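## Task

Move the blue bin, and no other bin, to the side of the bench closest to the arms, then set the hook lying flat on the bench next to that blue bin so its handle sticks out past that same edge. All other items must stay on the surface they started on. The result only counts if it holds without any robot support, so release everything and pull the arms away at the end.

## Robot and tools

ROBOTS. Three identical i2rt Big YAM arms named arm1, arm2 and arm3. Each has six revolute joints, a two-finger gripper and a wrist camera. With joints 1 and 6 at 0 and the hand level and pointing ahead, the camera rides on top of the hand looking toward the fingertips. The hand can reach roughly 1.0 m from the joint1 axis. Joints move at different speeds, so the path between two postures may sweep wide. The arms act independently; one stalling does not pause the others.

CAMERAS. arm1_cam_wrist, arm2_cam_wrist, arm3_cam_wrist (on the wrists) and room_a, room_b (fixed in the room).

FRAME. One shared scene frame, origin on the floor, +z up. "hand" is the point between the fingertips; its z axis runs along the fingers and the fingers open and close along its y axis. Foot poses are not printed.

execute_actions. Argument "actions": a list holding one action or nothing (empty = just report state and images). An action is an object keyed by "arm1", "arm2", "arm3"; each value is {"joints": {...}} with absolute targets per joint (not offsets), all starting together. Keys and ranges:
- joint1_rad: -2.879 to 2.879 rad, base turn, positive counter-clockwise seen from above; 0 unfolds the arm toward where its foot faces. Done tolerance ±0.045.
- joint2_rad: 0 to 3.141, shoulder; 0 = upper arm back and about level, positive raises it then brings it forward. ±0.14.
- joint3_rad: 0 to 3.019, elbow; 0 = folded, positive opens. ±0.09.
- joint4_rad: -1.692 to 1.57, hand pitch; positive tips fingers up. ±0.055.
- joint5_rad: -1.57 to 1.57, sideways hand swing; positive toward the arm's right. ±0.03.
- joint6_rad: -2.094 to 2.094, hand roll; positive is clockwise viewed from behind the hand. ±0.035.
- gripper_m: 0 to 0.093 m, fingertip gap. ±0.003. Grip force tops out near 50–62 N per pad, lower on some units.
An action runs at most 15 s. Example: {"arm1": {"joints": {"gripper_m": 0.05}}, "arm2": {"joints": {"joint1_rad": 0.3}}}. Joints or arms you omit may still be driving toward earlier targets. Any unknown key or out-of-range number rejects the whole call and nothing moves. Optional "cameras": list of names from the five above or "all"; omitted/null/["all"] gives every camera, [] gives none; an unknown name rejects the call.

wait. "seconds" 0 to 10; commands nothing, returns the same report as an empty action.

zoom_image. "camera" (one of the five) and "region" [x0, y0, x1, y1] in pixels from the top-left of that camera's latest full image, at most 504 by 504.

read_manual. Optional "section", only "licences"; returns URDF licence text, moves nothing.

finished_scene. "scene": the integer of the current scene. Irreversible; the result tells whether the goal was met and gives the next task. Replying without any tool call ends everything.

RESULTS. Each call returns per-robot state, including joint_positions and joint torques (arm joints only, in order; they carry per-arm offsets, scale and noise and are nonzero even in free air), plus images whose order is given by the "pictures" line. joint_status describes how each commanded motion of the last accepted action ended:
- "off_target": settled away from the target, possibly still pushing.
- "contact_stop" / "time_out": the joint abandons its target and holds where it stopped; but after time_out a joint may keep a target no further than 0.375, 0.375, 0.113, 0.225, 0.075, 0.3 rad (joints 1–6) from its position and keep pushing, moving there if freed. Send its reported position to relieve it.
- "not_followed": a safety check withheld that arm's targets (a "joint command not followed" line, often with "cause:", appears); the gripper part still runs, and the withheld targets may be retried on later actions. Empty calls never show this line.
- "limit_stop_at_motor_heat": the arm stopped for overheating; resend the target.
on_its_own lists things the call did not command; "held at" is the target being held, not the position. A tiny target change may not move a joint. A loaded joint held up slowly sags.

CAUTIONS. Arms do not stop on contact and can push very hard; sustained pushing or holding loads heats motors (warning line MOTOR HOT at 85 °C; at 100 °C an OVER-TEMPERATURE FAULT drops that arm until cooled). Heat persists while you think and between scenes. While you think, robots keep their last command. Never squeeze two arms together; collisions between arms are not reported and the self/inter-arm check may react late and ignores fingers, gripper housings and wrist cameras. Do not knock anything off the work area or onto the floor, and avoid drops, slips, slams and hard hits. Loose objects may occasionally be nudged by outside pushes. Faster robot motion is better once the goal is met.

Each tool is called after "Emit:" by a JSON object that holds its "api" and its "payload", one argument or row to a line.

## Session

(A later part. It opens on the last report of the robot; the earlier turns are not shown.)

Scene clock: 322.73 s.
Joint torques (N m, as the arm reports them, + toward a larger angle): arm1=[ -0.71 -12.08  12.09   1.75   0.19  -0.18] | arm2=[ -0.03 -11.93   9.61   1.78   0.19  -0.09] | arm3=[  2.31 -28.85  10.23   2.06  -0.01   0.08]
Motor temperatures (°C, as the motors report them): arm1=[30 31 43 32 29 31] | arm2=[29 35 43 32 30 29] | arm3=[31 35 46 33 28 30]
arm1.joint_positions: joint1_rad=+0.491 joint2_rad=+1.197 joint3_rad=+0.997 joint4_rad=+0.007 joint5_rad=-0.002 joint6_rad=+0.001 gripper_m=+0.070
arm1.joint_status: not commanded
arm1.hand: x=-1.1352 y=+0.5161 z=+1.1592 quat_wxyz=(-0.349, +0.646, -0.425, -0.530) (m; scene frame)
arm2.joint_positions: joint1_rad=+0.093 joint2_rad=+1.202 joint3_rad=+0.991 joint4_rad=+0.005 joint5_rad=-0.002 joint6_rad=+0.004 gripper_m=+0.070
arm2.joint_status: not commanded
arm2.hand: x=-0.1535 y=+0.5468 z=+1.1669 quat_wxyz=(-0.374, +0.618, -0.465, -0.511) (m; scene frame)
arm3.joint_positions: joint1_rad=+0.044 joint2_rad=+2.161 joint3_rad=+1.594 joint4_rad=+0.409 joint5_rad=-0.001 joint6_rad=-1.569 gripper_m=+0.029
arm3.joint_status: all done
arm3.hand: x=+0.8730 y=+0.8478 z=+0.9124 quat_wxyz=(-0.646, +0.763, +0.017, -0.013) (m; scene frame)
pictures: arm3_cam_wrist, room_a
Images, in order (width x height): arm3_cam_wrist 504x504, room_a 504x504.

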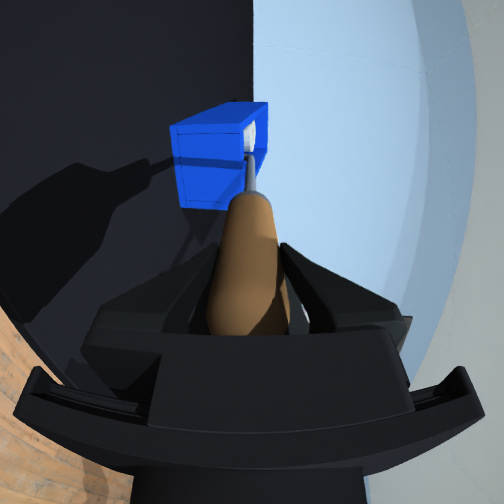

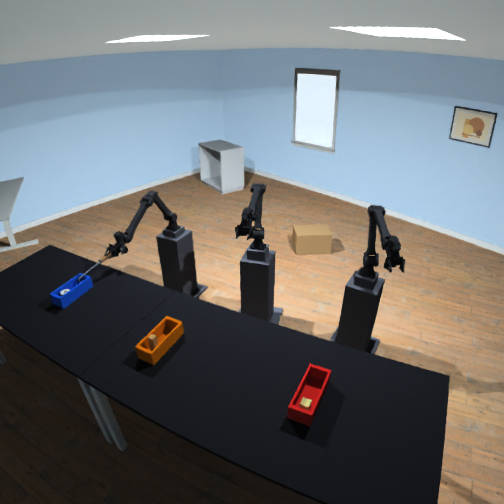

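Emit:
{"api": "execute_actions", "payload": {
  "actions": [
    {"arm3":{"joints":{"joint2_rad":1.925,"joint3_rad":1.19,"joint4_rad":0.59}}}
  ],
  "cameras": ["arm3_cam_wrist"]
}}

Scene clock: 328.10 s.
Joint torques (N m, as the arm reports them, + toward a larger angle): arm1=[  0.   -11.52  12.2    1.7    0.23  -0.13] | arm2=[ -0.01 -11.77   9.62   1.82   0.18  -0.1 ] | arm3=[  2.36 -22.3    6.08   2.24   0.     0.1 ]
Motor temperatures (°C, as the motors report them): arm1=[30 31 43 32 29 31] | arm2=[29 35 43 32 30 29] | arm3=[31 35 45 32 28 30]
arm1.joint_positions: joint1_rad=+0.491 joint2_rad=+1.197 joint3_rad=+0.997 joint4_rad=+0.007 joint5_rad=-0.002 joint6_rad=+0.001 gripper_m=+0.070
arm1.joint_status: not commanded
arm1.hand: x=-1.1352 y=+0.5161 z=+1.1592 quat_wxyz=(-0.349, +0.646, -0.425, -0.530) (m; scene frame)
arm2.joint_positions: joint1_rad=+0.093 joint2_rad=+1.202 joint3_rad=+0.991 joint4_rad=+0.005 joint5_rad=-0.002 joint6_rad=+0.004 gripper_m=+0.070
arm2.joint_status: not commanded
arm2.hand: x=-0.1535 y=+0.5468 z=+1.1669 quat_wxyz=(-0.374, +0.618, -0.465, -0.511) (m; scene frame)
arm3.joint_positions: joint1_rad=+0.044 joint2_rad=+1.950 joint3_rad=+1.202 joint4_rad=+0.583 joint5_rad=-0.001 joint6_rad=-1.570 gripper_m=+0.029
arm3.joint_status: all done
arm3.hand: x=+0.8775 y=+0.7413 z=+0.9063 quat_wxyz=(-0.643, +0.765, +0.017, -0.013) (m; scene frame)
pictures: arm3_cam_wrist
Images, in order (width x height): arm3_cam_wrist 504x504.

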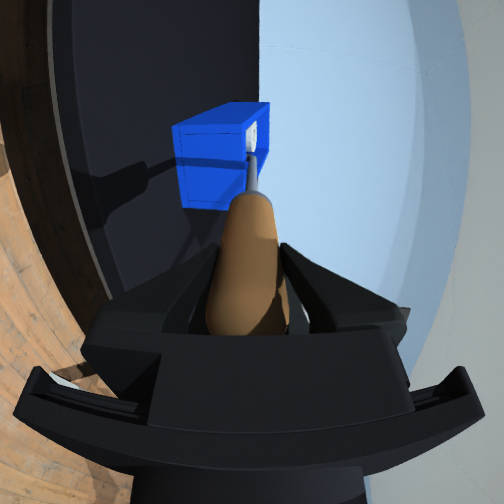

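Emit:
{"api": "execute_actions", "payload": {
  "actions": [
    {"arm3":{"joints":{"joint2_rad":1.725,"joint3_rad":0.89,"joint4_rad":0.70}}}
  ],
  "cameras": ["arm3_cam_wrist"]
}}

Emit:
{"api": "execute_actions", "payload": {
  "actions": [
    {"arm3":{"joints":{"joint2_rad":1.545,"joint3_rad":0.65,"joint4_rad":0.755}}}
  ],
  "cameras": ["arm3_cam_wrist","room_a","room_b"]
}}

Emit:
{"api": "zoom_image", "payload": {
  "camera": "room_a",
  "region": [50,200,190,310]
}}

Scene clock: 334.07 s.
Joint torques (N m, as the arm reports them, + toward a larger angle): arm1=[ -0.05 -12.01  12.16   1.68   0.22  -0.1 ] | arm2=[  0.01 -11.78   9.63   1.86   0.18  -0.08] | arm3=[  2.11 -17.83   6.31   2.99   0.     0.09]
Motor temperatures (°C, as the motors report them): arm1=[30 31 43 32 29 31] | arm2=[29 35 43 32 30 29] | arm3=[31 34 44 32 28 30]
arm1.joint_positions: joint1_rad=+0.491 joint2_rad=+1.197 joint3_rad=+0.997 joint4_rad=+0.007 joint5_rad=-0.002 joint6_rad=+0.001 gripper_m=+0.070
arm1.joint_status: not commanded
arm1.hand: x=-1.1352 y=+0.5161 z=+1.1592 quat_wxyz=(-0.349, +0.646, -0.425, -0.530) (m; scene frame)
arm2.joint_positions: joint1_rad=+0.093 joint2_rad=+1.202 joint3_rad=+0.991 joint4_rad=+0.005 joint5_rad=-0.002 joint6_rad=+0.004 gripper_m=+0.070
arm2.joint_status: not commanded
arm2.hand: x=-0.1535 y=+0.5468 z=+1.1669 quat_wxyz=(-0.374, +0.618, -0.465, -0.511) (m; scene frame)
arm3.joint_positions: joint1_rad=+0.044 joint2_rad=+1.747 joint3_rad=+0.892 joint4_rad=+0.677 joint5_rad=-0.001 joint6_rad=-1.570 gripper_m=+0.029
arm3.joint_status: all done
arm3.hand: x=+0.8816 y=+0.6417 z=+0.9099 quat_wxyz=(-0.638, +0.770, +0.017, -0.013) (m; scene frame)
pictures: arm3_cam_wrist
Images, in order (width x height): arm3_cam_wrist 504x504.

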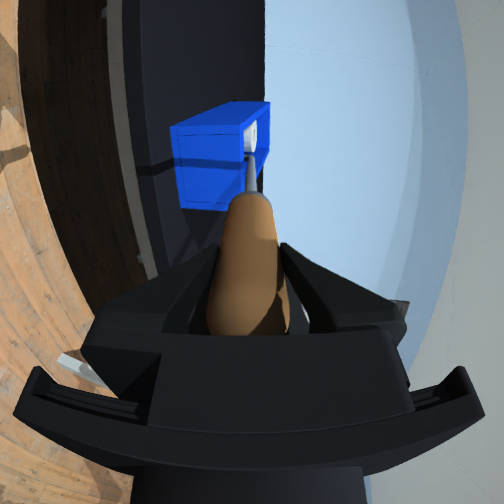

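Scene clock: 334.97 s.
Joint torques (N m, as the arm reports them, + toward a larger angle): arm1=[  0.23 -12.58  12.12   1.63   0.2   -0.12] | arm2=[ -0.05 -11.86   9.63   1.82   0.17  -0.09] | arm3=[  2.25 -13.89   6.33   3.17  -0.01   0.09]
Motor temperatures (°C, as the motors report them): arm1=[30 31 43 32 29 31] | arm2=[29 35 43 32 30 29] | arm3=[31 34 43 32 28 30]
arm1.joint_positions: joint1_rad=+0.491 joint2_rad=+1.197 joint3_rad=+0.997 joint4_rad=+0.007 joint5_rad=-0.002 joint6_rad=+0.001 gripper_m=+0.070
arm1.joint_status: not commanded
arm1.hand: x=-1.1352 y=+0.5161 z=+1.1592 quat_wxyz=(-0.349, +0.646, -0.425, -0.530) (m; scene frame)
arm2.joint_positions: joint1_rad=+0.093 joint2_rad=+1.202 joint3_rad=+0.991 joint4_rad=+0.005 joint5_rad=-0.002 joint6_rad=+0.004 gripper_m=+0.070
arm2.joint_status: not commanded
arm2.hand: x=-0.1535 y=+0.5468 z=+1.1669 quat_wxyz=(-0.374, +0.618, -0.465, -0.511) (m; scene frame)
arm3.joint_positions: joint1_rad=+0.044 joint2_rad=+1.563 joint3_rad=+0.647 joint4_rad=+0.727 joint5_rad=-0.001 joint6_rad=-1.570 gripper_m=+0.029
arm3.joint_status: all done
arm3.hand: x=+0.8852 y=+0.5550 z=+0.9116 quat_wxyz=(-0.634, +0.773, +0.017, -0.012) (m; scene frame)
pictures: arm3_cam_wrist, room_a, room_b
Images, in order (width x height): arm3_cam_wrist 504x504, room_a 504x504, room_b 504x504.

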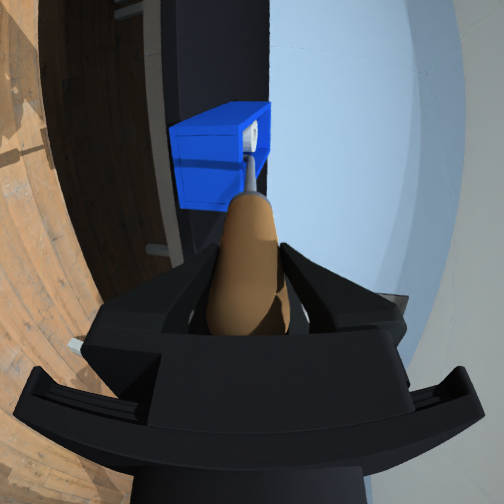

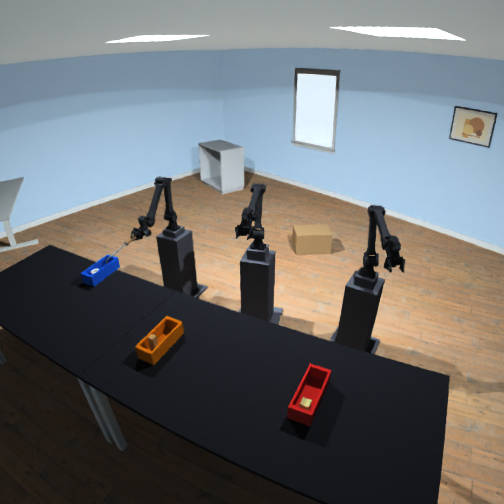

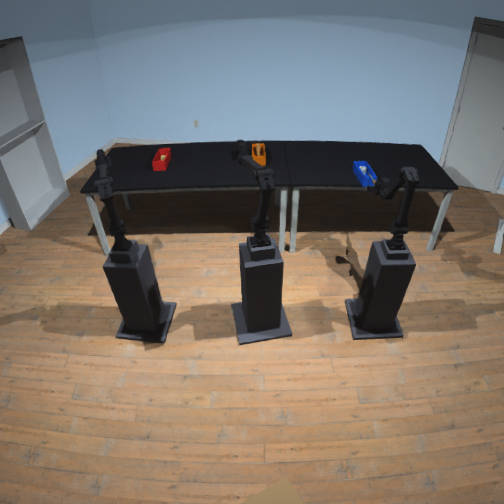

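Region (50, 200, 190, 310) of room_a's 504x504 image, scaled by 3.600, with more detail than that image has; it fills the top 396 rows of this view, and the rest is white.

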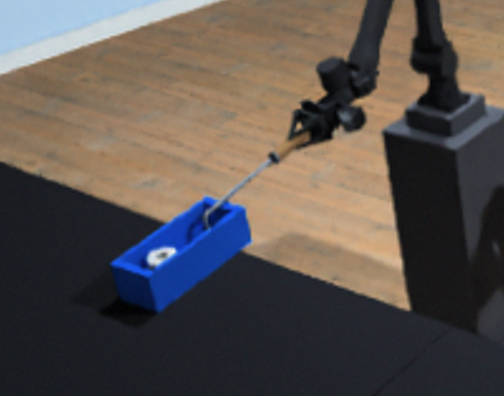

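Emit:
{"api": "zoom_image", "payload": {
  "camera": "arm3_cam_wrist",
  "region": [130,90,290,250]
}}

Region (130, 90, 290, 250) of arm3_cam_wrist's 504x504 image, scaled by 3.150, with more detail than that image has.

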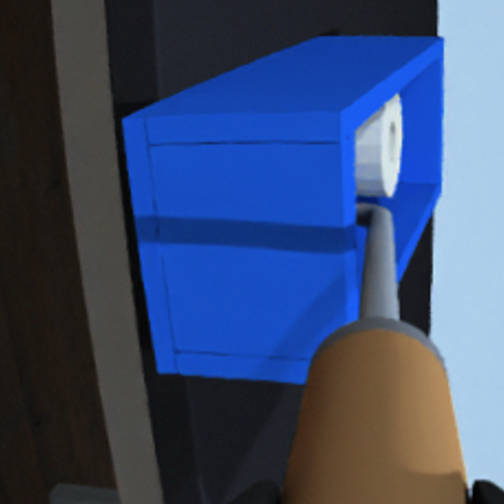

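Emit:
{"api": "execute_actions", "payload": {
  "actions": [
    {"arm3":{"joints":{"joint2_rad":1.6,"joint3_rad":0.75}}}
  ],
  "cameras": []
}}

Emit:
{"api": "execute_actions", "payload": {
  "actions": [
    {"arm3":{"joints":{"joint4_rad":1.08}}}
  ],
  "cameras": ["arm3_cam_wrist"]
}}

Scene clock: 348.20 s.
Joint torques (N m, as the arm reports them, + toward a larger angle): arm1=[  0.68 -12.29  11.96   1.67   0.21  -0.14] | arm2=[ -0.09 -11.91   9.6    1.84   0.18  -0.09] | arm3=[  2.58 -13.72  11.05   2.72   0.     0.1 ]
Motor temperatures (°C, as the motors report them): arm1=[30 31 43 32 29 31] | arm2=[29 35 43 32 30 29] | arm3=[31 33 42 32 28 30]
arm1.joint_positions: joint1_rad=+0.491 joint2_rad=+1.197 joint3_rad=+0.997 joint4_rad=+0.007 joint5_rad=-0.002 joint6_rad=+0.001 gripper_m=+0.070
arm1.joint_status: not commanded
arm1.hand: x=-1.1352 y=+0.5161 z=+1.1592 quat_wxyz=(-0.349, +0.646, -0.425, -0.530) (m; scene frame)
arm2.joint_positions: joint1_rad=+0.093 joint2_rad=+1.202 joint3_rad=+0.991 joint4_rad=+0.005 joint5_rad=-0.002 joint6_rad=+0.004 gripper_m=+0.070
arm2.joint_status: not commanded
arm2.hand: x=-0.1535 y=+0.5468 z=+1.1669 quat_wxyz=(-0.374, +0.618, -0.465, -0.511) (m; scene frame)
arm3.joint_positions: joint1_rad=+0.044 joint2_rad=+1.610 joint3_rad=+0.692 joint4_rad=+0.738 joint5_rad=-0.001 joint6_rad=-1.570 gripper_m=+0.029
arm3.joint_status: all done
arm3.hand: x=+0.8845 y=+0.5724 z=+0.9097 quat_wxyz=(-0.637, +0.770, +0.017, -0.013) (m; scene frame)
pictures: none
No camera images: the call's "cameras" was empty. Leave "cameras" out to get every camera's image.

Scene clock: 349.20 s.
Joint torques (N m, as the arm reports them, + toward a larger angle): arm1=[ -0.05 -12.    12.2    1.63   0.2   -0.19] | arm2=[ -0.12 -11.78   9.61   1.78   0.18  -0.09] | arm3=[  2.3  -16.93  10.68   4.21   0.     0.09]
Motor temperatures (°C, as the motors report them): arm1=[30 31 43 32 29 31] | arm2=[29 35 43 32 30 29] | arm3=[31 33 42 32 28 30]
arm1.joint_positions: joint1_rad=+0.491 joint2_rad=+1.197 joint3_rad=+0.997 joint4_rad=+0.007 joint5_rad=-0.002 joint6_rad=+0.001 gripper_m=+0.070
arm1.joint_status: not commanded
arm1.hand: x=-1.1352 y=+0.5161 z=+1.1592 quat_wxyz=(-0.349, +0.646, -0.425, -0.530) (m; scene frame)
arm2.joint_positions: joint1_rad=+0.093 joint2_rad=+1.202 joint3_rad=+0.991 joint4_rad=+0.005 joint5_rad=-0.002 joint6_rad=+0.004 gripper_m=+0.070
arm2.joint_status: not commanded
arm2.hand: x=-0.1535 y=+0.5468 z=+1.1669 quat_wxyz=(-0.374, +0.618, -0.465, -0.511) (m; scene frame)
arm3.joint_positions: joint1_rad=+0.044 joint2_rad=+1.640 joint3_rad=+0.692 joint4_rad=+1.027 joint5_rad=-0.001 joint6_rad=-1.570 gripper_m=+0.029
arm3.joint_status: all done
arm3.hand: x=+0.8841 y=+0.5781 z=+0.9637 quat_wxyz=(-0.732, +0.681, +0.016, -0.015) (m; scene frame)
pictures: arm3_cam_wrist
Images, in order (width x height): arm3_cam_wrist 504x504.

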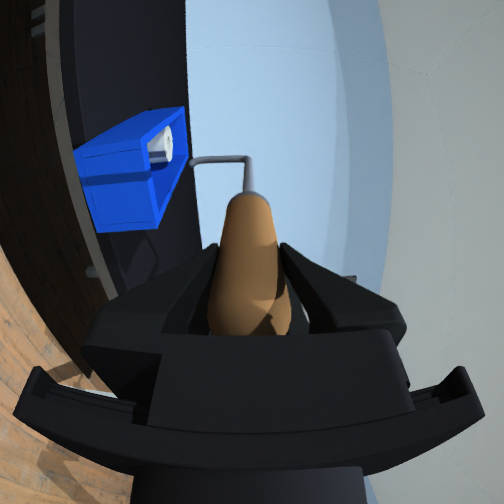

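Emit:
{"api": "execute_actions", "payload": {
  "actions": [
    {"arm3":{"joints":{"joint1_rad":-0.12,"joint5_rad":-0.13,"joint2_rad":1.74,"joint3_rad":1.0,"joint4_rad":1.0}}}
  ],
  "cameras": ["arm3_cam_wrist"]
}}

Emit:
{"api": "execute_actions", "payload": {
  "actions": [
    {"arm3":{"joints":{"joint1_rad":-0.285,"joint5_rad":-0.288}}}
  ],
  "cameras": ["arm3_cam_wrist"]
}}

Emit:
{"api": "execute_actions", "payload": {
  "actions": [
    {"arm3":{"joints":{"joint2_rad":2.09,"joint3_rad":1.36,"joint4_rad":1.0}}}
  ],
  "cameras": ["arm3_cam_wrist","room_b"]
}}

Scene clock: 359.43 s.
Joint torques (N m, as the arm reports them, + toward a larger angle): arm1=[  0.29 -12.08  12.13   1.64   0.18  -0.12] | arm2=[ -0.1  -11.69   9.66   1.84   0.19  -0.09] | arm3=[  2.3  -21.15  12.45   3.39   0.03   0.1 ]
Motor temperatures (°C, as the motors report them): arm1=[30 31 43 32 29 31] | arm2=[29 35 43 32 30 29] | arm3=[31 33 43 33 28 30]
arm1.joint_positions: joint1_rad=+0.491 joint2_rad=+1.197 joint3_rad=+0.997 joint4_rad=+0.007 joint5_rad=-0.002 joint6_rad=+0.001 gripper_m=+0.070
arm1.joint_status: not commanded
arm1.hand: x=-1.1352 y=+0.5161 z=+1.1592 quat_wxyz=(-0.349, +0.646, -0.425, -0.530) (m; scene frame)
arm2.joint_positions: joint1_rad=+0.093 joint2_rad=+1.202 joint3_rad=+0.991 joint4_rad=+0.005 joint5_rad=-0.002 joint6_rad=+0.004 gripper_m=+0.070
arm2.joint_status: not commanded
arm2.hand: x=-0.1535 y=+0.5468 z=+1.1669 quat_wxyz=(-0.374, +0.618, -0.465, -0.511) (m; scene frame)
arm3.joint_positions: joint1_rad=-0.130 joint2_rad=+1.792 joint3_rad=+0.928 joint4_rad=+0.967 joint5_rad=-0.131 joint6_rad=-1.570 gripper_m=+0.029
arm3.joint_status: all done
arm3.hand: x=+0.9739 y=+0.6544 z=+0.9705 quat_wxyz=(-0.740, +0.673, +0.005, +0.006) (m; scene frame)
pictures: arm3_cam_wrist
Images, in order (width x height): arm3_cam_wrist 504x504.

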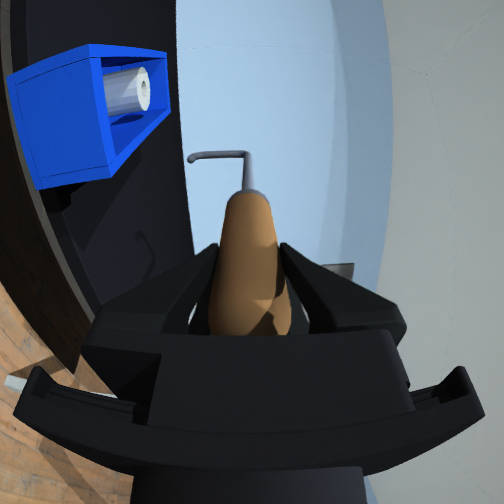

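Scene clock: 360.57 s.
Joint torques (N m, as the arm reports them, + toward a larger angle): arm1=[ -0.06 -11.33  12.03   1.61   0.18  -0.17] | arm2=[  0.07 -11.87   9.61   1.8    0.18  -0.09] | arm3=[  2.17 -21.2   12.35   3.31   0.01   0.11]
Motor temperatures (°C, as the motors report them): arm1=[30 31 43 32 29 31] | arm2=[29 35 43 32 30 29] | arm3=[31 33 43 33 28 30]
arm1.joint_positions: joint1_rad=+0.491 joint2_rad=+1.197 joint3_rad=+0.997 joint4_rad=+0.007 joint5_rad=-0.002 joint6_rad=+0.001 gripper_m=+0.070
arm1.joint_status: not commanded
arm1.hand: x=-1.1352 y=+0.5161 z=+1.1592 quat_wxyz=(-0.349, +0.646, -0.425, -0.530) (m; scene frame)
arm2.joint_positions: joint1_rad=+0.093 joint2_rad=+1.202 joint3_rad=+0.991 joint4_rad=+0.005 joint5_rad=-0.002 joint6_rad=+0.004 gripper_m=+0.070
arm2.joint_status: not commanded
arm2.hand: x=-0.1535 y=+0.5468 z=+1.1669 quat_wxyz=(-0.374, +0.618, -0.465, -0.511) (m; scene frame)
arm3.joint_positions: joint1_rad=-0.295 joint2_rad=+1.792 joint3_rad=+0.928 joint4_rad=+0.967 joint5_rad=-0.290 joint6_rad=-1.570 gripper_m=+0.029
arm3.joint_status: all done
arm3.hand: x=+1.0537 y=+0.6371 z=+0.9704 quat_wxyz=(-0.738, +0.674, +0.009, +0.014) (m; scene frame)
pictures: arm3_cam_wrist
Images, in order (width x height): arm3_cam_wrist 504x504.

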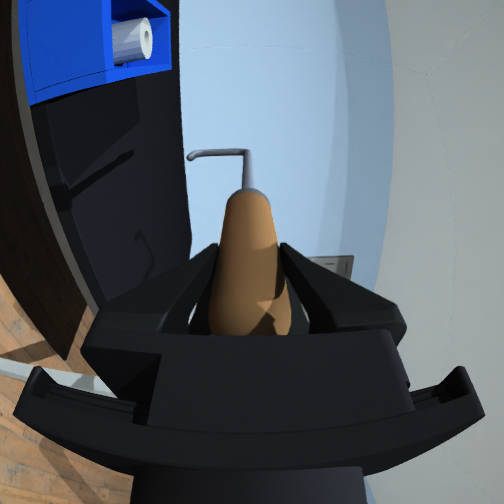

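Scene clock: 361.87 s.
Joint torques (N m, as the arm reports them, + toward a larger angle): arm1=[  0.03 -12.42  12.09   1.64   0.2   -0.12] | arm2=[ -0.04 -11.88   9.62   1.8    0.19  -0.09] | arm3=[  2.14 -27.72  12.87   3.36   0.02   0.11]
Motor temperatures (°C, as the motors report them): arm1=[30 31 43 32 29 31] | arm2=[29 35 43 32 30 29] | arm3=[31 33 43 33 28 30]
arm1.joint_positions: joint1_rad=+0.491 joint2_rad=+1.197 joint3_rad=+0.997 joint4_rad=+0.007 joint5_rad=-0.002 joint6_rad=+0.001 gripper_m=+0.070
arm1.joint_status: not commanded
arm1.hand: x=-1.1352 y=+0.5161 z=+1.1592 quat_wxyz=(-0.349, +0.646, -0.425, -0.530) (m; scene frame)
arm2.joint_positions: joint1_rad=+0.093 joint2_rad=+1.202 joint3_rad=+0.991 joint4_rad=+0.005 joint5_rad=-0.002 joint6_rad=+0.004 gripper_m=+0.070
arm2.joint_status: not commanded
arm2.hand: x=-0.1535 y=+0.5468 z=+1.1669 quat_wxyz=(-0.374, +0.618, -0.465, -0.511) (m; scene frame)
arm3.joint_positions: joint1_rad=-0.295 joint2_rad=+2.158 joint3_rad=+1.282 joint4_rad=+0.965 joint5_rad=-0.289 joint6_rad=-1.570 gripper_m=+0.029
arm3.joint_status: all done
arm3.hand: x=+1.0876 y=+0.7452 z=+0.8856 quat_wxyz=(-0.733, +0.680, +0.007, +0.013) (m; scene frame)
pictures: arm3_cam_wrist, room_b
Images, in order (width x height): arm3_cam_wrist 504x504, room_b 504x504.

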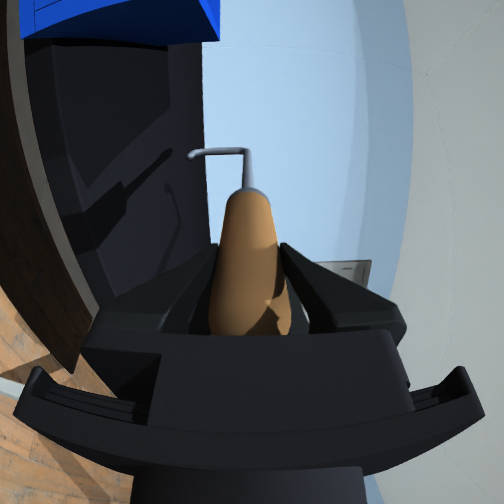

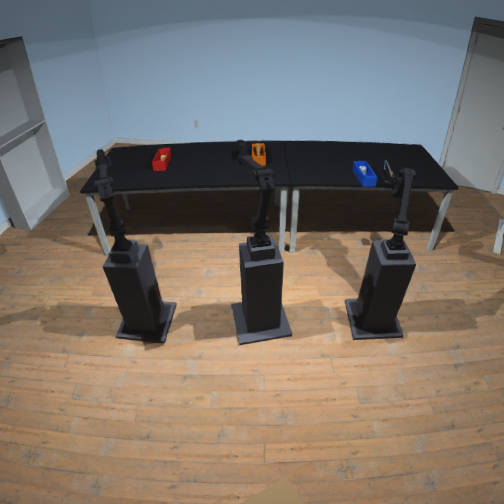

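Emit:
{"api": "execute_actions", "payload": {
  "actions": [
    {"arm3":{"joints":{"joint2_rad":2.17,"joint3_rad":1.385}}}
  ],
  "cameras": ["arm3_cam_wrist"]
}}

Emit:
{"api": "execute_actions", "payload": {
  "actions": [
    {"arm3":{"joints":{"joint2_rad":2.21,"joint6_rad":-0.7}}}
  ],
  "cameras": ["arm3_cam_wrist"]
}}

Scene clock: 368.83 s.
Joint torques (N m, as the arm reports them, + toward a larger angle): arm1=[  0.38 -11.2   12.17   1.72   0.2   -0.18] | arm2=[ -0.09 -11.73   9.65   1.79   0.19  -0.09] | arm3=[  2.12 -26.    11.83   3.35   0.02   0.11]
Motor temperatures (°C, as the motors report them): arm1=[30 31 43 32 29 31] | arm2=[29 35 43 32 30 29] | arm3=[31 34 44 33 28 30]
arm1.joint_positions: joint1_rad=+0.491 joint2_rad=+1.197 joint3_rad=+0.997 joint4_rad=+0.007 joint5_rad=-0.002 joint6_rad=+0.001 gripper_m=+0.070
arm1.joint_status: not commanded
arm1.hand: x=-1.1352 y=+0.5161 z=+1.1592 quat_wxyz=(-0.349, +0.646, -0.425, -0.530) (m; scene frame)
arm2.joint_positions: joint1_rad=+0.093 joint2_rad=+1.202 joint3_rad=+0.991 joint4_rad=+0.005 joint5_rad=-0.002 joint6_rad=+0.004 gripper_m=+0.070
arm2.joint_status: not commanded
arm2.hand: x=-0.1535 y=+0.5468 z=+1.1669 quat_wxyz=(-0.374, +0.618, -0.465, -0.511) (m; scene frame)
arm3.joint_positions: joint1_rad=-0.295 joint2_rad=+2.220 joint3_rad=+1.316 joint4_rad=+0.965 joint5_rad=-0.289 joint6_rad=-1.570 gripper_m=+0.029
arm3.joint_status: all done
arm3.hand: x=+1.0904 y=+0.7536 z=+0.8559 quat_wxyz=(-0.725, +0.689, +0.005, +0.010) (m; scene frame)
pictures: arm3_cam_wrist
Images, in order (width x height): arm3_cam_wrist 504x504.

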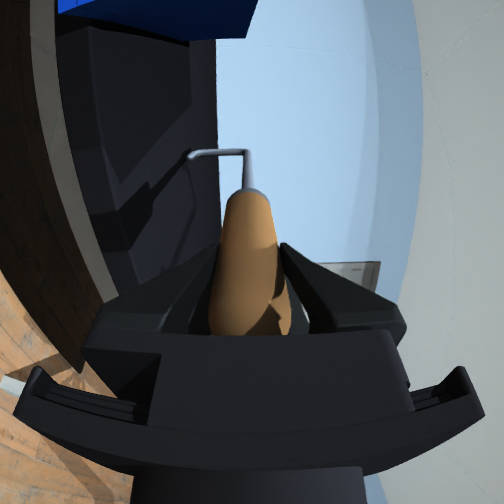

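Scene clock: 370.63 s.
Joint torques (N m, as the arm reports them, + toward a larger angle): arm1=[ -0.33 -12.42  12.04   1.7    0.22  -0.16] | arm2=[ -0.05 -11.78   9.63   1.8    0.18  -0.1 ] | arm3=[  2.35 -25.13  11.38   3.22  -0.06   0.16]
Motor temperatures (°C, as the motors report them): arm1=[30 31 43 32 29 31] | arm2=[29 35 43 32 30 29] | arm3=[31 34 44 33 28 30]
arm1.joint_positions: joint1_rad=+0.491 joint2_rad=+1.197 joint3_rad=+0.997 joint4_rad=+0.007 joint5_rad=-0.002 joint6_rad=+0.001 gripper_m=+0.070
arm1.joint_status: not commanded
arm1.hand: x=-1.1352 y=+0.5161 z=+1.1592 quat_wxyz=(-0.349, +0.646, -0.425, -0.530) (m; scene frame)
arm2.joint_positions: joint1_rad=+0.093 joint2_rad=+1.202 joint3_rad=+0.991 joint4_rad=+0.005 joint5_rad=-0.002 joint6_rad=+0.004 gripper_m=+0.070
arm2.joint_status: not commanded
arm2.hand: x=-0.1535 y=+0.5468 z=+1.1669 quat_wxyz=(-0.374, +0.618, -0.465, -0.511) (m; scene frame)
arm3.joint_positions: joint1_rad=-0.295 joint2_rad=+2.241 joint3_rad=+1.321 joint4_rad=+0.970 joint5_rad=-0.287 joint6_rad=-0.707 gripper_m=+0.029
arm3.joint_status: all done
arm3.hand: x=+1.0909 y=+0.7541 z=+0.8434 quat_wxyz=(-0.659, +0.630, -0.287, -0.293) (m; scene frame)
pictures: arm3_cam_wrist
Images, in order (width x height): arm3_cam_wrist 504x504.

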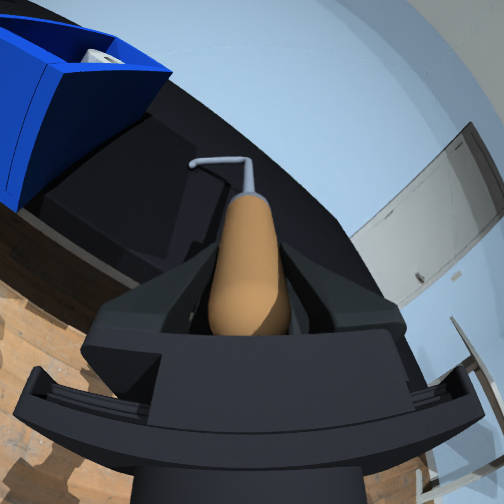

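Emit:
{"api": "execute_actions", "payload": {
  "actions": [
    {"arm3":{"joints":{"joint2_rad":2.28,"joint6_rad":0.0}}}
  ],
  "cameras": ["arm3_cam_wrist"]
}}

Scene clock: 375.80 s.
Joint torques (N m, as the arm reports them, + toward a larger angle): arm1=[  0.54 -11.86  12.26   1.69   0.21  -0.16] | arm2=[ -0.17 -11.7    9.61   1.75   0.18  -0.09] | arm3=[  2.19 -24.96   9.71   2.59  -0.11   0.08]
Motor temperatures (°C, as the motors report them): arm1=[30 31 43 32 29 31] | arm2=[29 35 43 32 30 29] | arm3=[31 34 44 33 28 30]
arm1.joint_positions: joint1_rad=+0.491 joint2_rad=+1.197 joint3_rad=+0.997 joint4_rad=+0.007 joint5_rad=-0.002 joint6_rad=+0.001 gripper_m=+0.070
arm1.joint_status: not commanded
arm1.hand: x=-1.1352 y=+0.5161 z=+1.1592 quat_wxyz=(-0.349, +0.646, -0.425, -0.530) (m; scene frame)
arm2.joint_positions: joint1_rad=+0.093 joint2_rad=+1.202 joint3_rad=+0.991 joint4_rad=+0.005 joint5_rad=-0.002 joint6_rad=+0.004 gripper_m=+0.070
arm2.joint_status: not commanded
arm2.hand: x=-0.1535 y=+0.5468 z=+1.1669 quat_wxyz=(-0.374, +0.618, -0.465, -0.511) (m; scene frame)
arm3.joint_positions: joint1_rad=-0.295 joint2_rad=+2.304 joint3_rad=+1.337 joint4_rad=+0.985 joint5_rad=-0.285 joint6_rad=-0.007 gripper_m=+0.029
arm3.joint_status: all done
arm3.hand: x=+1.0918 y=+0.7549 z=+0.8063 quat_wxyz=(-0.509, +0.499, -0.497, -0.495) (m; scene frame)
pictures: arm3_cam_wrist
Images, in order (width x height): arm3_cam_wrist 504x504.

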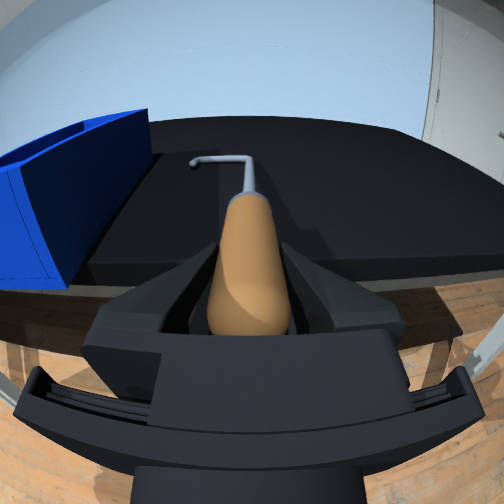

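Emit:
{"api": "execute_actions", "payload": {
  "actions": [
    {"arm3":{"joints":{"joint2_rad":2.305}}}
  ],
  "cameras": []
}}

Emit:
{"api": "execute_actions", "payload": {
  "actions": [
    {"arm3":{"joints":{"gripper_m":0.07}}}
  ],
  "cameras": ["arm3_cam_wrist"]
}}

Emit:
{"api": "execute_actions", "payload": {
  "actions": [
    {"arm3":{"joints":{"joint2_rad":2.05}}}
  ],
  "cameras": []
}}

Emit:
{"api": "execute_actions", "payload": {
  "actions": [
    {"arm3":{"joints":{"joint2_rad":1.85,"joint3_rad":0.8,"joint4_rad":1.1,"gripper_m":0}}}
  ],
  "cameras": []
}}

Emit:
{"api": "execute_actions", "payload": {
  "actions": [
    {"arm3":{"joints":{"joint1_rad":0.04,"joint5_rad":0,"joint2_rad":2.08,"joint3_rad":0.95,"joint4_rad":1.17}}}
  ],
  "cameras": ["arm3_cam_wrist","room_b"]
}}

Scene clock: 391.37 s.
Joint torques (N m, as the arm reports them, + toward a larger angle): arm1=[  0.37 -12.04  11.91   1.72   0.16  -0.17] | arm2=[ -0.11 -11.89   9.67   1.84   0.17  -0.09] | arm3=[  2.01 -24.67   9.7    2.63  -0.12   0.  ]
Motor temperatures (°C, as the motors report them): arm1=[30 31 43 32 29 31] | arm2=[29 35 43 32 30 29] | arm3=[31 34 43 32 28 30]
arm1.joint_positions: joint1_rad=+0.491 joint2_rad=+1.197 joint3_rad=+0.997 joint4_rad=+0.007 joint5_rad=-0.002 joint6_rad=+0.001 gripper_m=+0.070
arm1.joint_status: not commanded
arm1.hand: x=-1.1352 y=+0.5161 z=+1.1592 quat_wxyz=(-0.349, +0.646, -0.425, -0.530) (m; scene frame)
arm2.joint_positions: joint1_rad=+0.093 joint2_rad=+1.202 joint3_rad=+0.991 joint4_rad=+0.005 joint5_rad=-0.002 joint6_rad=+0.004 gripper_m=+0.070
arm2.joint_status: not commanded
arm2.hand: x=-0.1535 y=+0.5468 z=+1.1669 quat_wxyz=(-0.374, +0.618, -0.465, -0.511) (m; scene frame)
arm3.joint_positions: joint1_rad=-0.295 joint2_rad=+2.322 joint3_rad=+1.337 joint4_rad=+0.985 joint5_rad=-0.285 joint6_rad=-0.002 gripper_m=+0.029
arm3.joint_status: all done
arm3.hand: x=+1.0914 y=+0.7534 z=+0.7924 quat_wxyz=(-0.502, +0.501, -0.504, -0.493) (m; scene frame)
pictures: none
No camera images: the call's "cameras" was empty. Leave "cameras" out to get every camera's image.

Scene clock: 392.03 s.
Joint torques (N m, as the arm reports them, + toward a larger angle): arm1=[  0.26 -12.28  12.14   1.81   0.21  -0.13] | arm2=[ -0.21 -11.78   9.63   1.82   0.17  -0.09] | arm3=[  2.07 -24.2    9.37   2.71  -0.1    0.01]
Motor temperatures (°C, as the motors report them): arm1=[30 31 43 32 29 31] | arm2=[29 35 43 32 30 29] | arm3=[31 34 43 32 28 30]
arm1.joint_positions: joint1_rad=+0.491 joint2_rad=+1.197 joint3_rad=+0.997 joint4_rad=+0.007 joint5_rad=-0.002 joint6_rad=+0.001 gripper_m=+0.070
arm1.joint_status: not commanded
arm1.hand: x=-1.1352 y=+0.5161 z=+1.1592 quat_wxyz=(-0.349, +0.646, -0.425, -0.530) (m; scene frame)
arm2.joint_positions: joint1_rad=+0.093 joint2_rad=+1.202 joint3_rad=+0.991 joint4_rad=+0.005 joint5_rad=-0.002 joint6_rad=+0.004 gripper_m=+0.070
arm2.joint_status: not commanded
arm2.hand: x=-0.1535 y=+0.5468 z=+1.1669 quat_wxyz=(-0.374, +0.618, -0.465, -0.511) (m; scene frame)
arm3.joint_positions: joint1_rad=-0.295 joint2_rad=+2.322 joint3_rad=+1.340 joint4_rad=+0.985 joint5_rad=-0.285 joint6_rad=-0.002 gripper_m=+0.070
arm3.joint_status: all done
arm3.hand: x=+1.0916 y=+0.7544 z=+0.7940 quat_wxyz=(-0.503, +0.500, -0.503, -0.494) (m; scene frame)
pictures: arm3_cam_wrist
Images, in order (width x height): arm3_cam_wrist 504x504.

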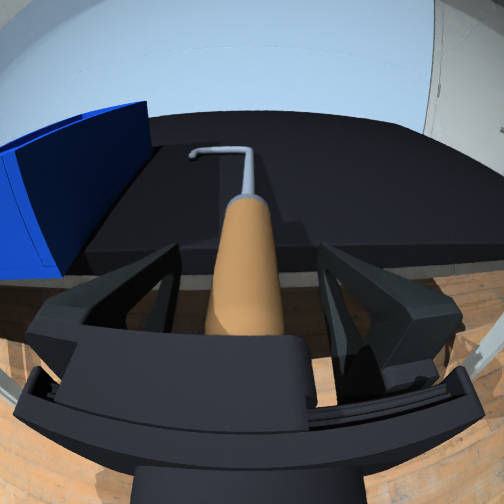

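Scene clock: 393.40 s.
Joint torques (N m, as the arm reports them, + toward a larger angle): arm1=[  0.07 -12.35  12.18   1.74   0.22  -0.09] | arm2=[ -0.06 -11.81   9.61   1.8    0.19  -0.1 ] | arm3=[  2.06 -22.37   9.3    1.89  -0.06   0.02]
Motor temperatures (°C, as the motors report them): arm1=[30 31 43 32 29 31] | arm2=[29 35 43 32 30 29] | arm3=[31 34 43 32 28 30]
arm1.joint_positions: joint1_rad=+0.491 joint2_rad=+1.197 joint3_rad=+0.997 joint4_rad=+0.007 joint5_rad=-0.002 joint6_rad=+0.001 gripper_m=+0.070
arm1.joint_status: not commanded
arm1.hand: x=-1.1352 y=+0.5161 z=+1.1592 quat_wxyz=(-0.349, +0.646, -0.425, -0.530) (m; scene frame)
arm2.joint_positions: joint1_rad=+0.093 joint2_rad=+1.202 joint3_rad=+0.991 joint4_rad=+0.005 joint5_rad=-0.002 joint6_rad=+0.004 gripper_m=+0.070
arm2.joint_status: not commanded
arm2.hand: x=-0.1535 y=+0.5468 z=+1.1669 quat_wxyz=(-0.374, +0.618, -0.465, -0.511) (m; scene frame)
arm3.joint_positions: joint1_rad=-0.295 joint2_rad=+2.060 joint3_rad=+1.361 joint4_rad=+0.995 joint5_rad=-0.285 joint6_rad=-0.002 gripper_m=+0.070
arm3.joint_status: all done
arm3.hand: x=+1.0906 y=+0.7558 z=+1.0069 quat_wxyz=(-0.589, +0.446, -0.406, -0.538) (m; scene frame)
pictures: none
No camera images: the call's "cameras" was empty. Leave "cameras" out to get every camera's image.

Scene clock: 394.70 s.
Joint torques (N m, as the arm reports them, + toward a larger angle): arm1=[  0.32 -11.96  12.19   1.62   0.2   -0.12] | arm2=[  0.09 -11.78   9.63   1.8    0.19  -0.09] | arm3=[  2.04 -16.94   5.43   2.33  -0.09   0.02]
Motor temperatures (°C, as the motors report them): arm1=[30 31 43 32 29 31] | arm2=[29 35 43 32 30 29] | arm3=[31 34 43 32 28 30]
arm1.joint_positions: joint1_rad=+0.491 joint2_rad=+1.197 joint3_rad=+0.997 joint4_rad=+0.007 joint5_rad=-0.002 joint6_rad=+0.001 gripper_m=+0.070
arm1.joint_status: not commanded
arm1.hand: x=-1.1352 y=+0.5161 z=+1.1592 quat_wxyz=(-0.349, +0.646, -0.425, -0.530) (m; scene frame)
arm2.joint_positions: joint1_rad=+0.093 joint2_rad=+1.202 joint3_rad=+0.991 joint4_rad=+0.005 joint5_rad=-0.002 joint6_rad=+0.004 gripper_m=+0.070
arm2.joint_status: not commanded
arm2.hand: x=-0.1535 y=+0.5468 z=+1.1669 quat_wxyz=(-0.374, +0.618, -0.465, -0.511) (m; scene frame)
arm3.joint_positions: joint1_rad=-0.295 joint2_rad=+1.868 joint3_rad=+0.795 joint4_rad=+1.093 joint5_rad=-0.286 joint6_rad=-0.002 gripper_m=+0.000
arm3.joint_status: all done
arm3.hand: x=+1.0437 y=+0.6003 z=+0.8932 quat_wxyz=(-0.509, +0.497, -0.497, -0.497) (m; scene frame)
pictures: none
No camera images: the call's "cameras" was empty. Leave "cameras" out to get every camera's image.

Scene clock: 395.90 s.
Joint torques (N m, as the arm reports them, + toward a larger angle): arm1=[  0.58 -12.36  12.04   1.78   0.17  -0.17] | arm2=[ -0.16 -11.83   9.61   1.78   0.18  -0.09] | arm3=[  0.75 -19.78   5.87   2.73   0.07   0.01]
Motor temperatures (°C, as the motors report them): arm1=[30 31 43 32 29 31] | arm2=[29 35 43 32 30 29] | arm3=[31 34 43 32 28 30]
arm1.joint_positions: joint1_rad=+0.491 joint2_rad=+1.197 joint3_rad=+0.997 joint4_rad=+0.007 joint5_rad=-0.002 joint6_rad=+0.001 gripper_m=+0.070
arm1.joint_status: not commanded
arm1.hand: x=-1.1352 y=+0.5161 z=+1.1592 quat_wxyz=(-0.349, +0.646, -0.425, -0.530) (m; scene frame)
arm2.joint_positions: joint1_rad=+0.093 joint2_rad=+1.202 joint3_rad=+0.991 joint4_rad=+0.005 joint5_rad=-0.002 joint6_rad=+0.004 gripper_m=+0.070
arm2.joint_status: not commanded
arm2.hand: x=-0.1535 y=+0.5468 z=+1.1669 quat_wxyz=(-0.374, +0.618, -0.465, -0.511) (m; scene frame)
arm3.joint_positions: joint1_rad=+0.052 joint2_rad=+2.103 joint3_rad=+0.930 joint4_rad=+1.154 joint5_rad=-0.002 joint6_rad=-0.002 gripper_m=+0.000
arm3.joint_status: all done
arm3.hand: x=+0.8756 y=+0.6593 z=+0.8159 quat_wxyz=(-0.482, +0.521, -0.492, -0.505) (m; scene frame)
pictures: arm3_cam_wrist, room_b
Images, in order (width x height): arm3_cam_wrist 504x504, room_b 504x504.

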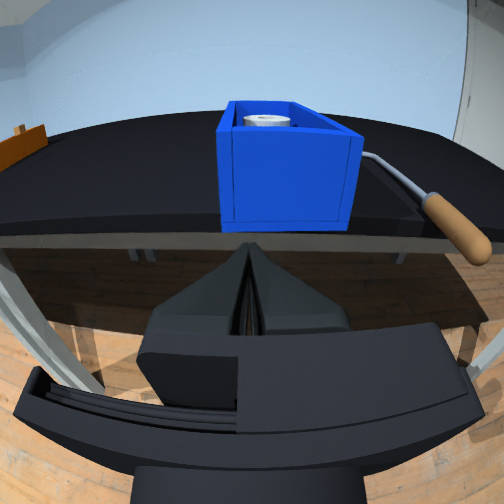

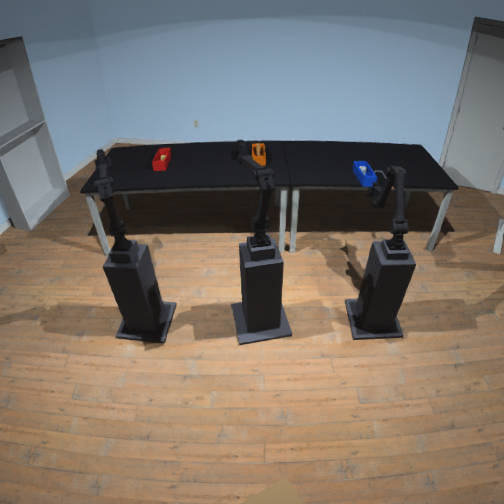

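Emit:
{"api": "execute_actions", "payload": {
  "actions": [
    {"arm3":{"joints":{"joint1_rad":0.015,"joint2_rad":2.16,"joint3_rad":1.15,"joint4_rad":1.07}}}
  ],
  "cameras": ["arm3_cam_wrist"]
}}

Emit:
{"api": "execute_actions", "payload": {
  "actions": [
    {"arm3":{"joints":{"joint2_rad":2.25,"joint3_rad":1.34,"joint4_rad":0.97}}}
  ],
  "cameras": ["arm3_cam_wrist"]
}}

Scene clock: 402.47 s.
Joint torques (N m, as the arm reports them, + toward a larger angle): arm1=[  0.64 -11.88  12.18   1.73   0.19  -0.12] | arm2=[  0.1  -11.78   9.63   1.76   0.18  -0.1 ] | arm3=[  0.54 -21.2    7.84   1.92   0.05   0.01]
Motor temperatures (°C, as the motors report them): arm1=[30 31 43 32 29 31] | arm2=[29 35 43 32 30 29] | arm3=[31 34 42 32 28 30]
arm1.joint_positions: joint1_rad=+0.491 joint2_rad=+1.197 joint3_rad=+0.997 joint4_rad=+0.007 joint5_rad=-0.002 joint6_rad=+0.001 gripper_m=+0.070
arm1.joint_status: not commanded
arm1.hand: x=-1.1352 y=+0.5161 z=+1.1592 quat_wxyz=(-0.349, +0.646, -0.425, -0.530) (m; scene frame)
arm2.joint_positions: joint1_rad=+0.093 joint2_rad=+1.202 joint3_rad=+0.991 joint4_rad=+0.005 joint5_rad=-0.002 joint6_rad=+0.004 gripper_m=+0.070
arm2.joint_status: not commanded
arm2.hand: x=-0.1535 y=+0.5468 z=+1.1669 quat_wxyz=(-0.374, +0.618, -0.465, -0.511) (m; scene frame)
arm3.joint_positions: joint1_rad=+0.023 joint2_rad=+2.173 joint3_rad=+1.118 joint4_rad=+1.073 joint5_rad=-0.002 joint6_rad=-0.002 gripper_m=+0.000
arm3.joint_status: all done
arm3.hand: x=+0.8934 y=+0.7202 z=+0.8260 quat_wxyz=(-0.498, +0.505, -0.490, -0.507) (m; scene frame)
pictures: arm3_cam_wrist
Images, in order (width x height): arm3_cam_wrist 504x504.

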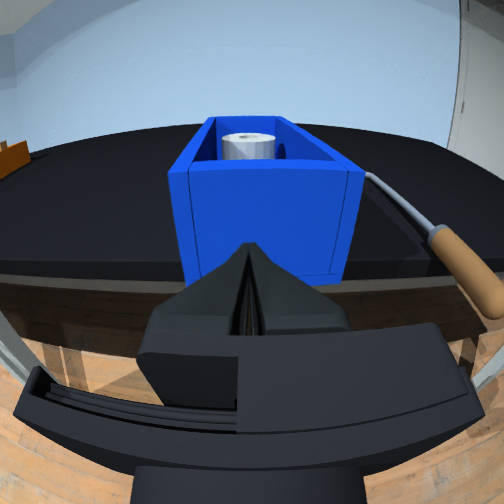

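Scene clock: 403.37 s.
Joint torques (N m, as the arm reports them, + toward a larger angle): arm1=[ -0.23 -12.18  12.13   1.72   0.21  -0.13] | arm2=[ -0.08 -11.8    9.64   1.81   0.18  -0.09] | arm3=[  0.68 -23.15   9.64   1.86   0.04   0.02]
Motor temperatures (°C, as the motors report them): arm1=[30 31 43 32 29 31] | arm2=[29 35 43 32 30 29] | arm3=[31 34 42 32 28 30]
arm1.joint_positions: joint1_rad=+0.491 joint2_rad=+1.197 joint3_rad=+0.997 joint4_rad=+0.007 joint5_rad=-0.002 joint6_rad=+0.001 gripper_m=+0.070
arm1.joint_status: not commanded
arm1.hand: x=-1.1352 y=+0.5161 z=+1.1592 quat_wxyz=(-0.349, +0.646, -0.425, -0.530) (m; scene frame)
arm2.joint_positions: joint1_rad=+0.093 joint2_rad=+1.202 joint3_rad=+0.991 joint4_rad=+0.005 joint5_rad=-0.002 joint6_rad=+0.004 gripper_m=+0.070
arm2.joint_status: not commanded
arm2.hand: x=-0.1535 y=+0.5468 z=+1.1669 quat_wxyz=(-0.374, +0.618, -0.465, -0.511) (m; scene frame)
arm3.joint_positions: joint1_rad=+0.023 joint2_rad=+2.264 joint3_rad=+1.293 joint4_rad=+0.973 joint5_rad=-0.002 joint6_rad=-0.002 gripper_m=+0.000
arm3.joint_status: all done
arm3.hand: x=+0.8924 y=+0.7712 z=+0.8132 quat_wxyz=(-0.494, +0.509, -0.494, -0.503) (m; scene frame)
pictures: arm3_cam_wrist
Images, in order (width x height): arm3_cam_wrist 504x504.

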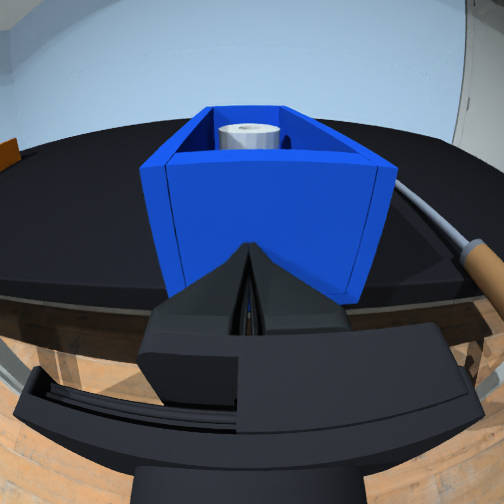

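Emit:
{"api": "execute_actions", "payload": {
  "actions": [
    {"arm3":{"joints":{"joint2_rad":2.285,"joint3_rad":1.39,"joint4_rad":0.945}}}
  ],
  "cameras": ["arm3_cam_wrist"]
}}

Emit:
{"api": "execute_actions", "payload": {
  "actions": [
    {"arm3":{"joints":{"joint1_rad":0.2,"joint2_rad":2.07,"joint3_rad":0.95,"joint4_rad":1.15}}}
  ],
  "cameras": ["arm3_cam_wrist"]
}}

Scene clock: 408.50 s.
Joint torques (N m, as the arm reports them, + toward a larger angle): arm1=[ -0.41 -12.12  12.28   1.76   0.23  -0.16] | arm2=[ -0.06 -11.93   9.64   1.77   0.18  -0.09] | arm3=[  0.77 -22.56   9.92   1.76   0.03   0.  ]
Motor temperatures (°C, as the motors report them): arm1=[30 31 43 32 29 31] | arm2=[29 35 43 32 30 29] | arm3=[31 34 42 32 28 30]
arm1.joint_positions: joint1_rad=+0.491 joint2_rad=+1.197 joint3_rad=+0.997 joint4_rad=+0.007 joint5_rad=-0.002 joint6_rad=+0.001 gripper_m=+0.070
arm1.joint_status: not commanded
arm1.hand: x=-1.1352 y=+0.5161 z=+1.1592 quat_wxyz=(-0.349, +0.646, -0.425, -0.530) (m; scene frame)
arm2.joint_positions: joint1_rad=+0.093 joint2_rad=+1.202 joint3_rad=+0.991 joint4_rad=+0.005 joint5_rad=-0.002 joint6_rad=+0.004 gripper_m=+0.070
arm2.joint_status: not commanded
arm2.hand: x=-0.1535 y=+0.5468 z=+1.1669 quat_wxyz=(-0.374, +0.618, -0.465, -0.511) (m; scene frame)
arm3.joint_positions: joint1_rad=+0.023 joint2_rad=+2.285 joint3_rad=+1.342 joint4_rad=+0.950 joint5_rad=-0.002 joint6_rad=-0.002 gripper_m=+0.000
arm3.joint_status: all done
arm3.hand: x=+0.8921 y=+0.7849 z=+0.8138 quat_wxyz=(-0.495, +0.507, -0.493, -0.504) (m; scene frame)
pictures: arm3_cam_wrist
Images, in order (width x height): arm3_cam_wrist 504x504.

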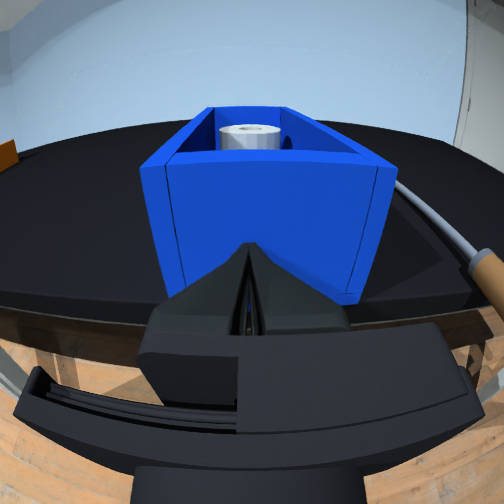

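Scene clock: 409.80 s.
Joint torques (N m, as the arm reports them, + toward a larger angle): arm1=[ -0.46 -12.02  12.17   1.62   0.21  -0.16] | arm2=[  0.04 -11.85   9.65   1.83   0.18  -0.09] | arm3=[  0.66 -19.14   4.87   2.4    0.03   0.01]
Motor temperatures (°C, as the motors report them): arm1=[30 31 43 32 29 31] | arm2=[29 35 43 32 30 29] | arm3=[31 34 42 32 28 30]
arm1.joint_positions: joint1_rad=+0.491 joint2_rad=+1.197 joint3_rad=+0.997 joint4_rad=+0.007 joint5_rad=-0.002 joint6_rad=+0.001 gripper_m=+0.070
arm1.joint_status: not commanded
arm1.hand: x=-1.1352 y=+0.5161 z=+1.1592 quat_wxyz=(-0.349, +0.646, -0.425, -0.530) (m; scene frame)
arm2.joint_positions: joint1_rad=+0.093 joint2_rad=+1.202 joint3_rad=+0.991 joint4_rad=+0.005 joint5_rad=-0.002 joint6_rad=+0.004 gripper_m=+0.070
arm2.joint_status: not commanded
arm2.hand: x=-0.1535 y=+0.5468 z=+1.1669 quat_wxyz=(-0.374, +0.618, -0.465, -0.511) (m; scene frame)
arm3.joint_positions: joint1_rad=+0.209 joint2_rad=+2.083 joint3_rad=+0.949 joint4_rad=+1.140 joint5_rad=-0.002 joint6_rad=-0.002 gripper_m=+0.000
arm3.joint_status: all done
arm3.hand: x=+0.7705 y=+0.6535 z=+0.8323 quat_wxyz=(-0.446, +0.551, -0.445, -0.548) (m; scene frame)
pictures: arm3_cam_wrist
Images, in order (width x height): arm3_cam_wrist 504x504.

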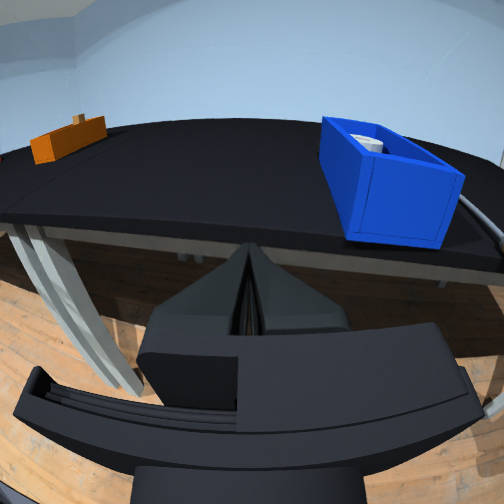

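Flush with the edge.

Emit:
{"api": "execute_actions", "payload": {
  "actions": [
    {"arm3":{"joints":{"joint2_rad":1.3,"joint3_rad":0.7,"joint4_rad":0.5}}}
  ],
  "cameras": ["room_a"]
}}

Emit:
{"api": "finished_scene", "payload": {
  "scene": 2
}}

Scene clock: 416.07 s.
Joint torques (N m, as the arm reports them, + toward a larger angle): arm1=[  0.26 -11.68  12.06   1.63   0.19  -0.17] | arm2=[ -0.07 -11.82   9.62   1.82   0.18  -0.09] | arm3=[ 0.67 -9.8   7.87  1.87  0.03  0.01]
Motor temperatures (°C, as the motors report them): arm1=[30 31 43 32 29 31] | arm2=[29 35 43 32 30 29] | arm3=[31 34 41 32 28 30]
arm1.joint_positions: joint1_rad=+0.491 joint2_rad=+1.197 joint3_rad=+0.997 joint4_rad=+0.007 joint5_rad=-0.002 joint6_rad=+0.001 gripper_m=+0.070
arm1.joint_status: not commanded
arm1.hand: x=-1.1352 y=+0.5161 z=+1.1592 quat_wxyz=(-0.349, +0.646, -0.425, -0.530) (m; scene frame)
arm2.joint_positions: joint1_rad=+0.093 joint2_rad=+1.202 joint3_rad=+0.991 joint4_rad=+0.005 joint5_rad=-0.002 joint6_rad=+0.004 gripper_m=+0.070
arm2.joint_status: not commanded
arm2.hand: x=-0.1535 y=+0.5468 z=+1.1669 quat_wxyz=(-0.374, +0.618, -0.465, -0.511) (m; scene frame)
arm3.joint_positions: joint1_rad=+0.209 joint2_rad=+1.298 joint3_rad=+0.699 joint4_rad=+0.505 joint5_rad=-0.002 joint6_rad=-0.002 gripper_m=+0.000
arm3.joint_status: all done
arm3.hand: x=+0.7961 y=+0.5293 z=+1.0262 quat_wxyz=(-0.423, +0.577, -0.466, -0.520) (m; scene frame)
pictures: room_a
Images, in order (width x height): room_a 504x504.

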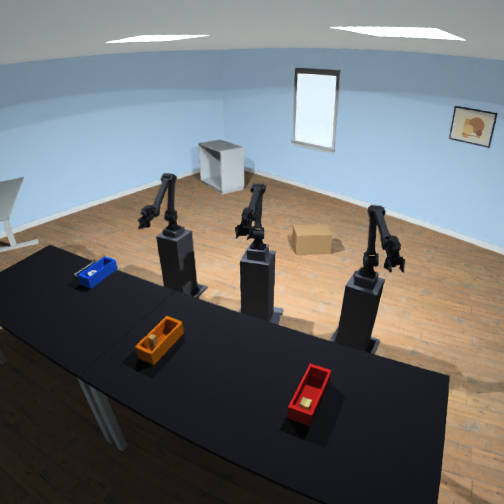

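The scene is finished: the task was done.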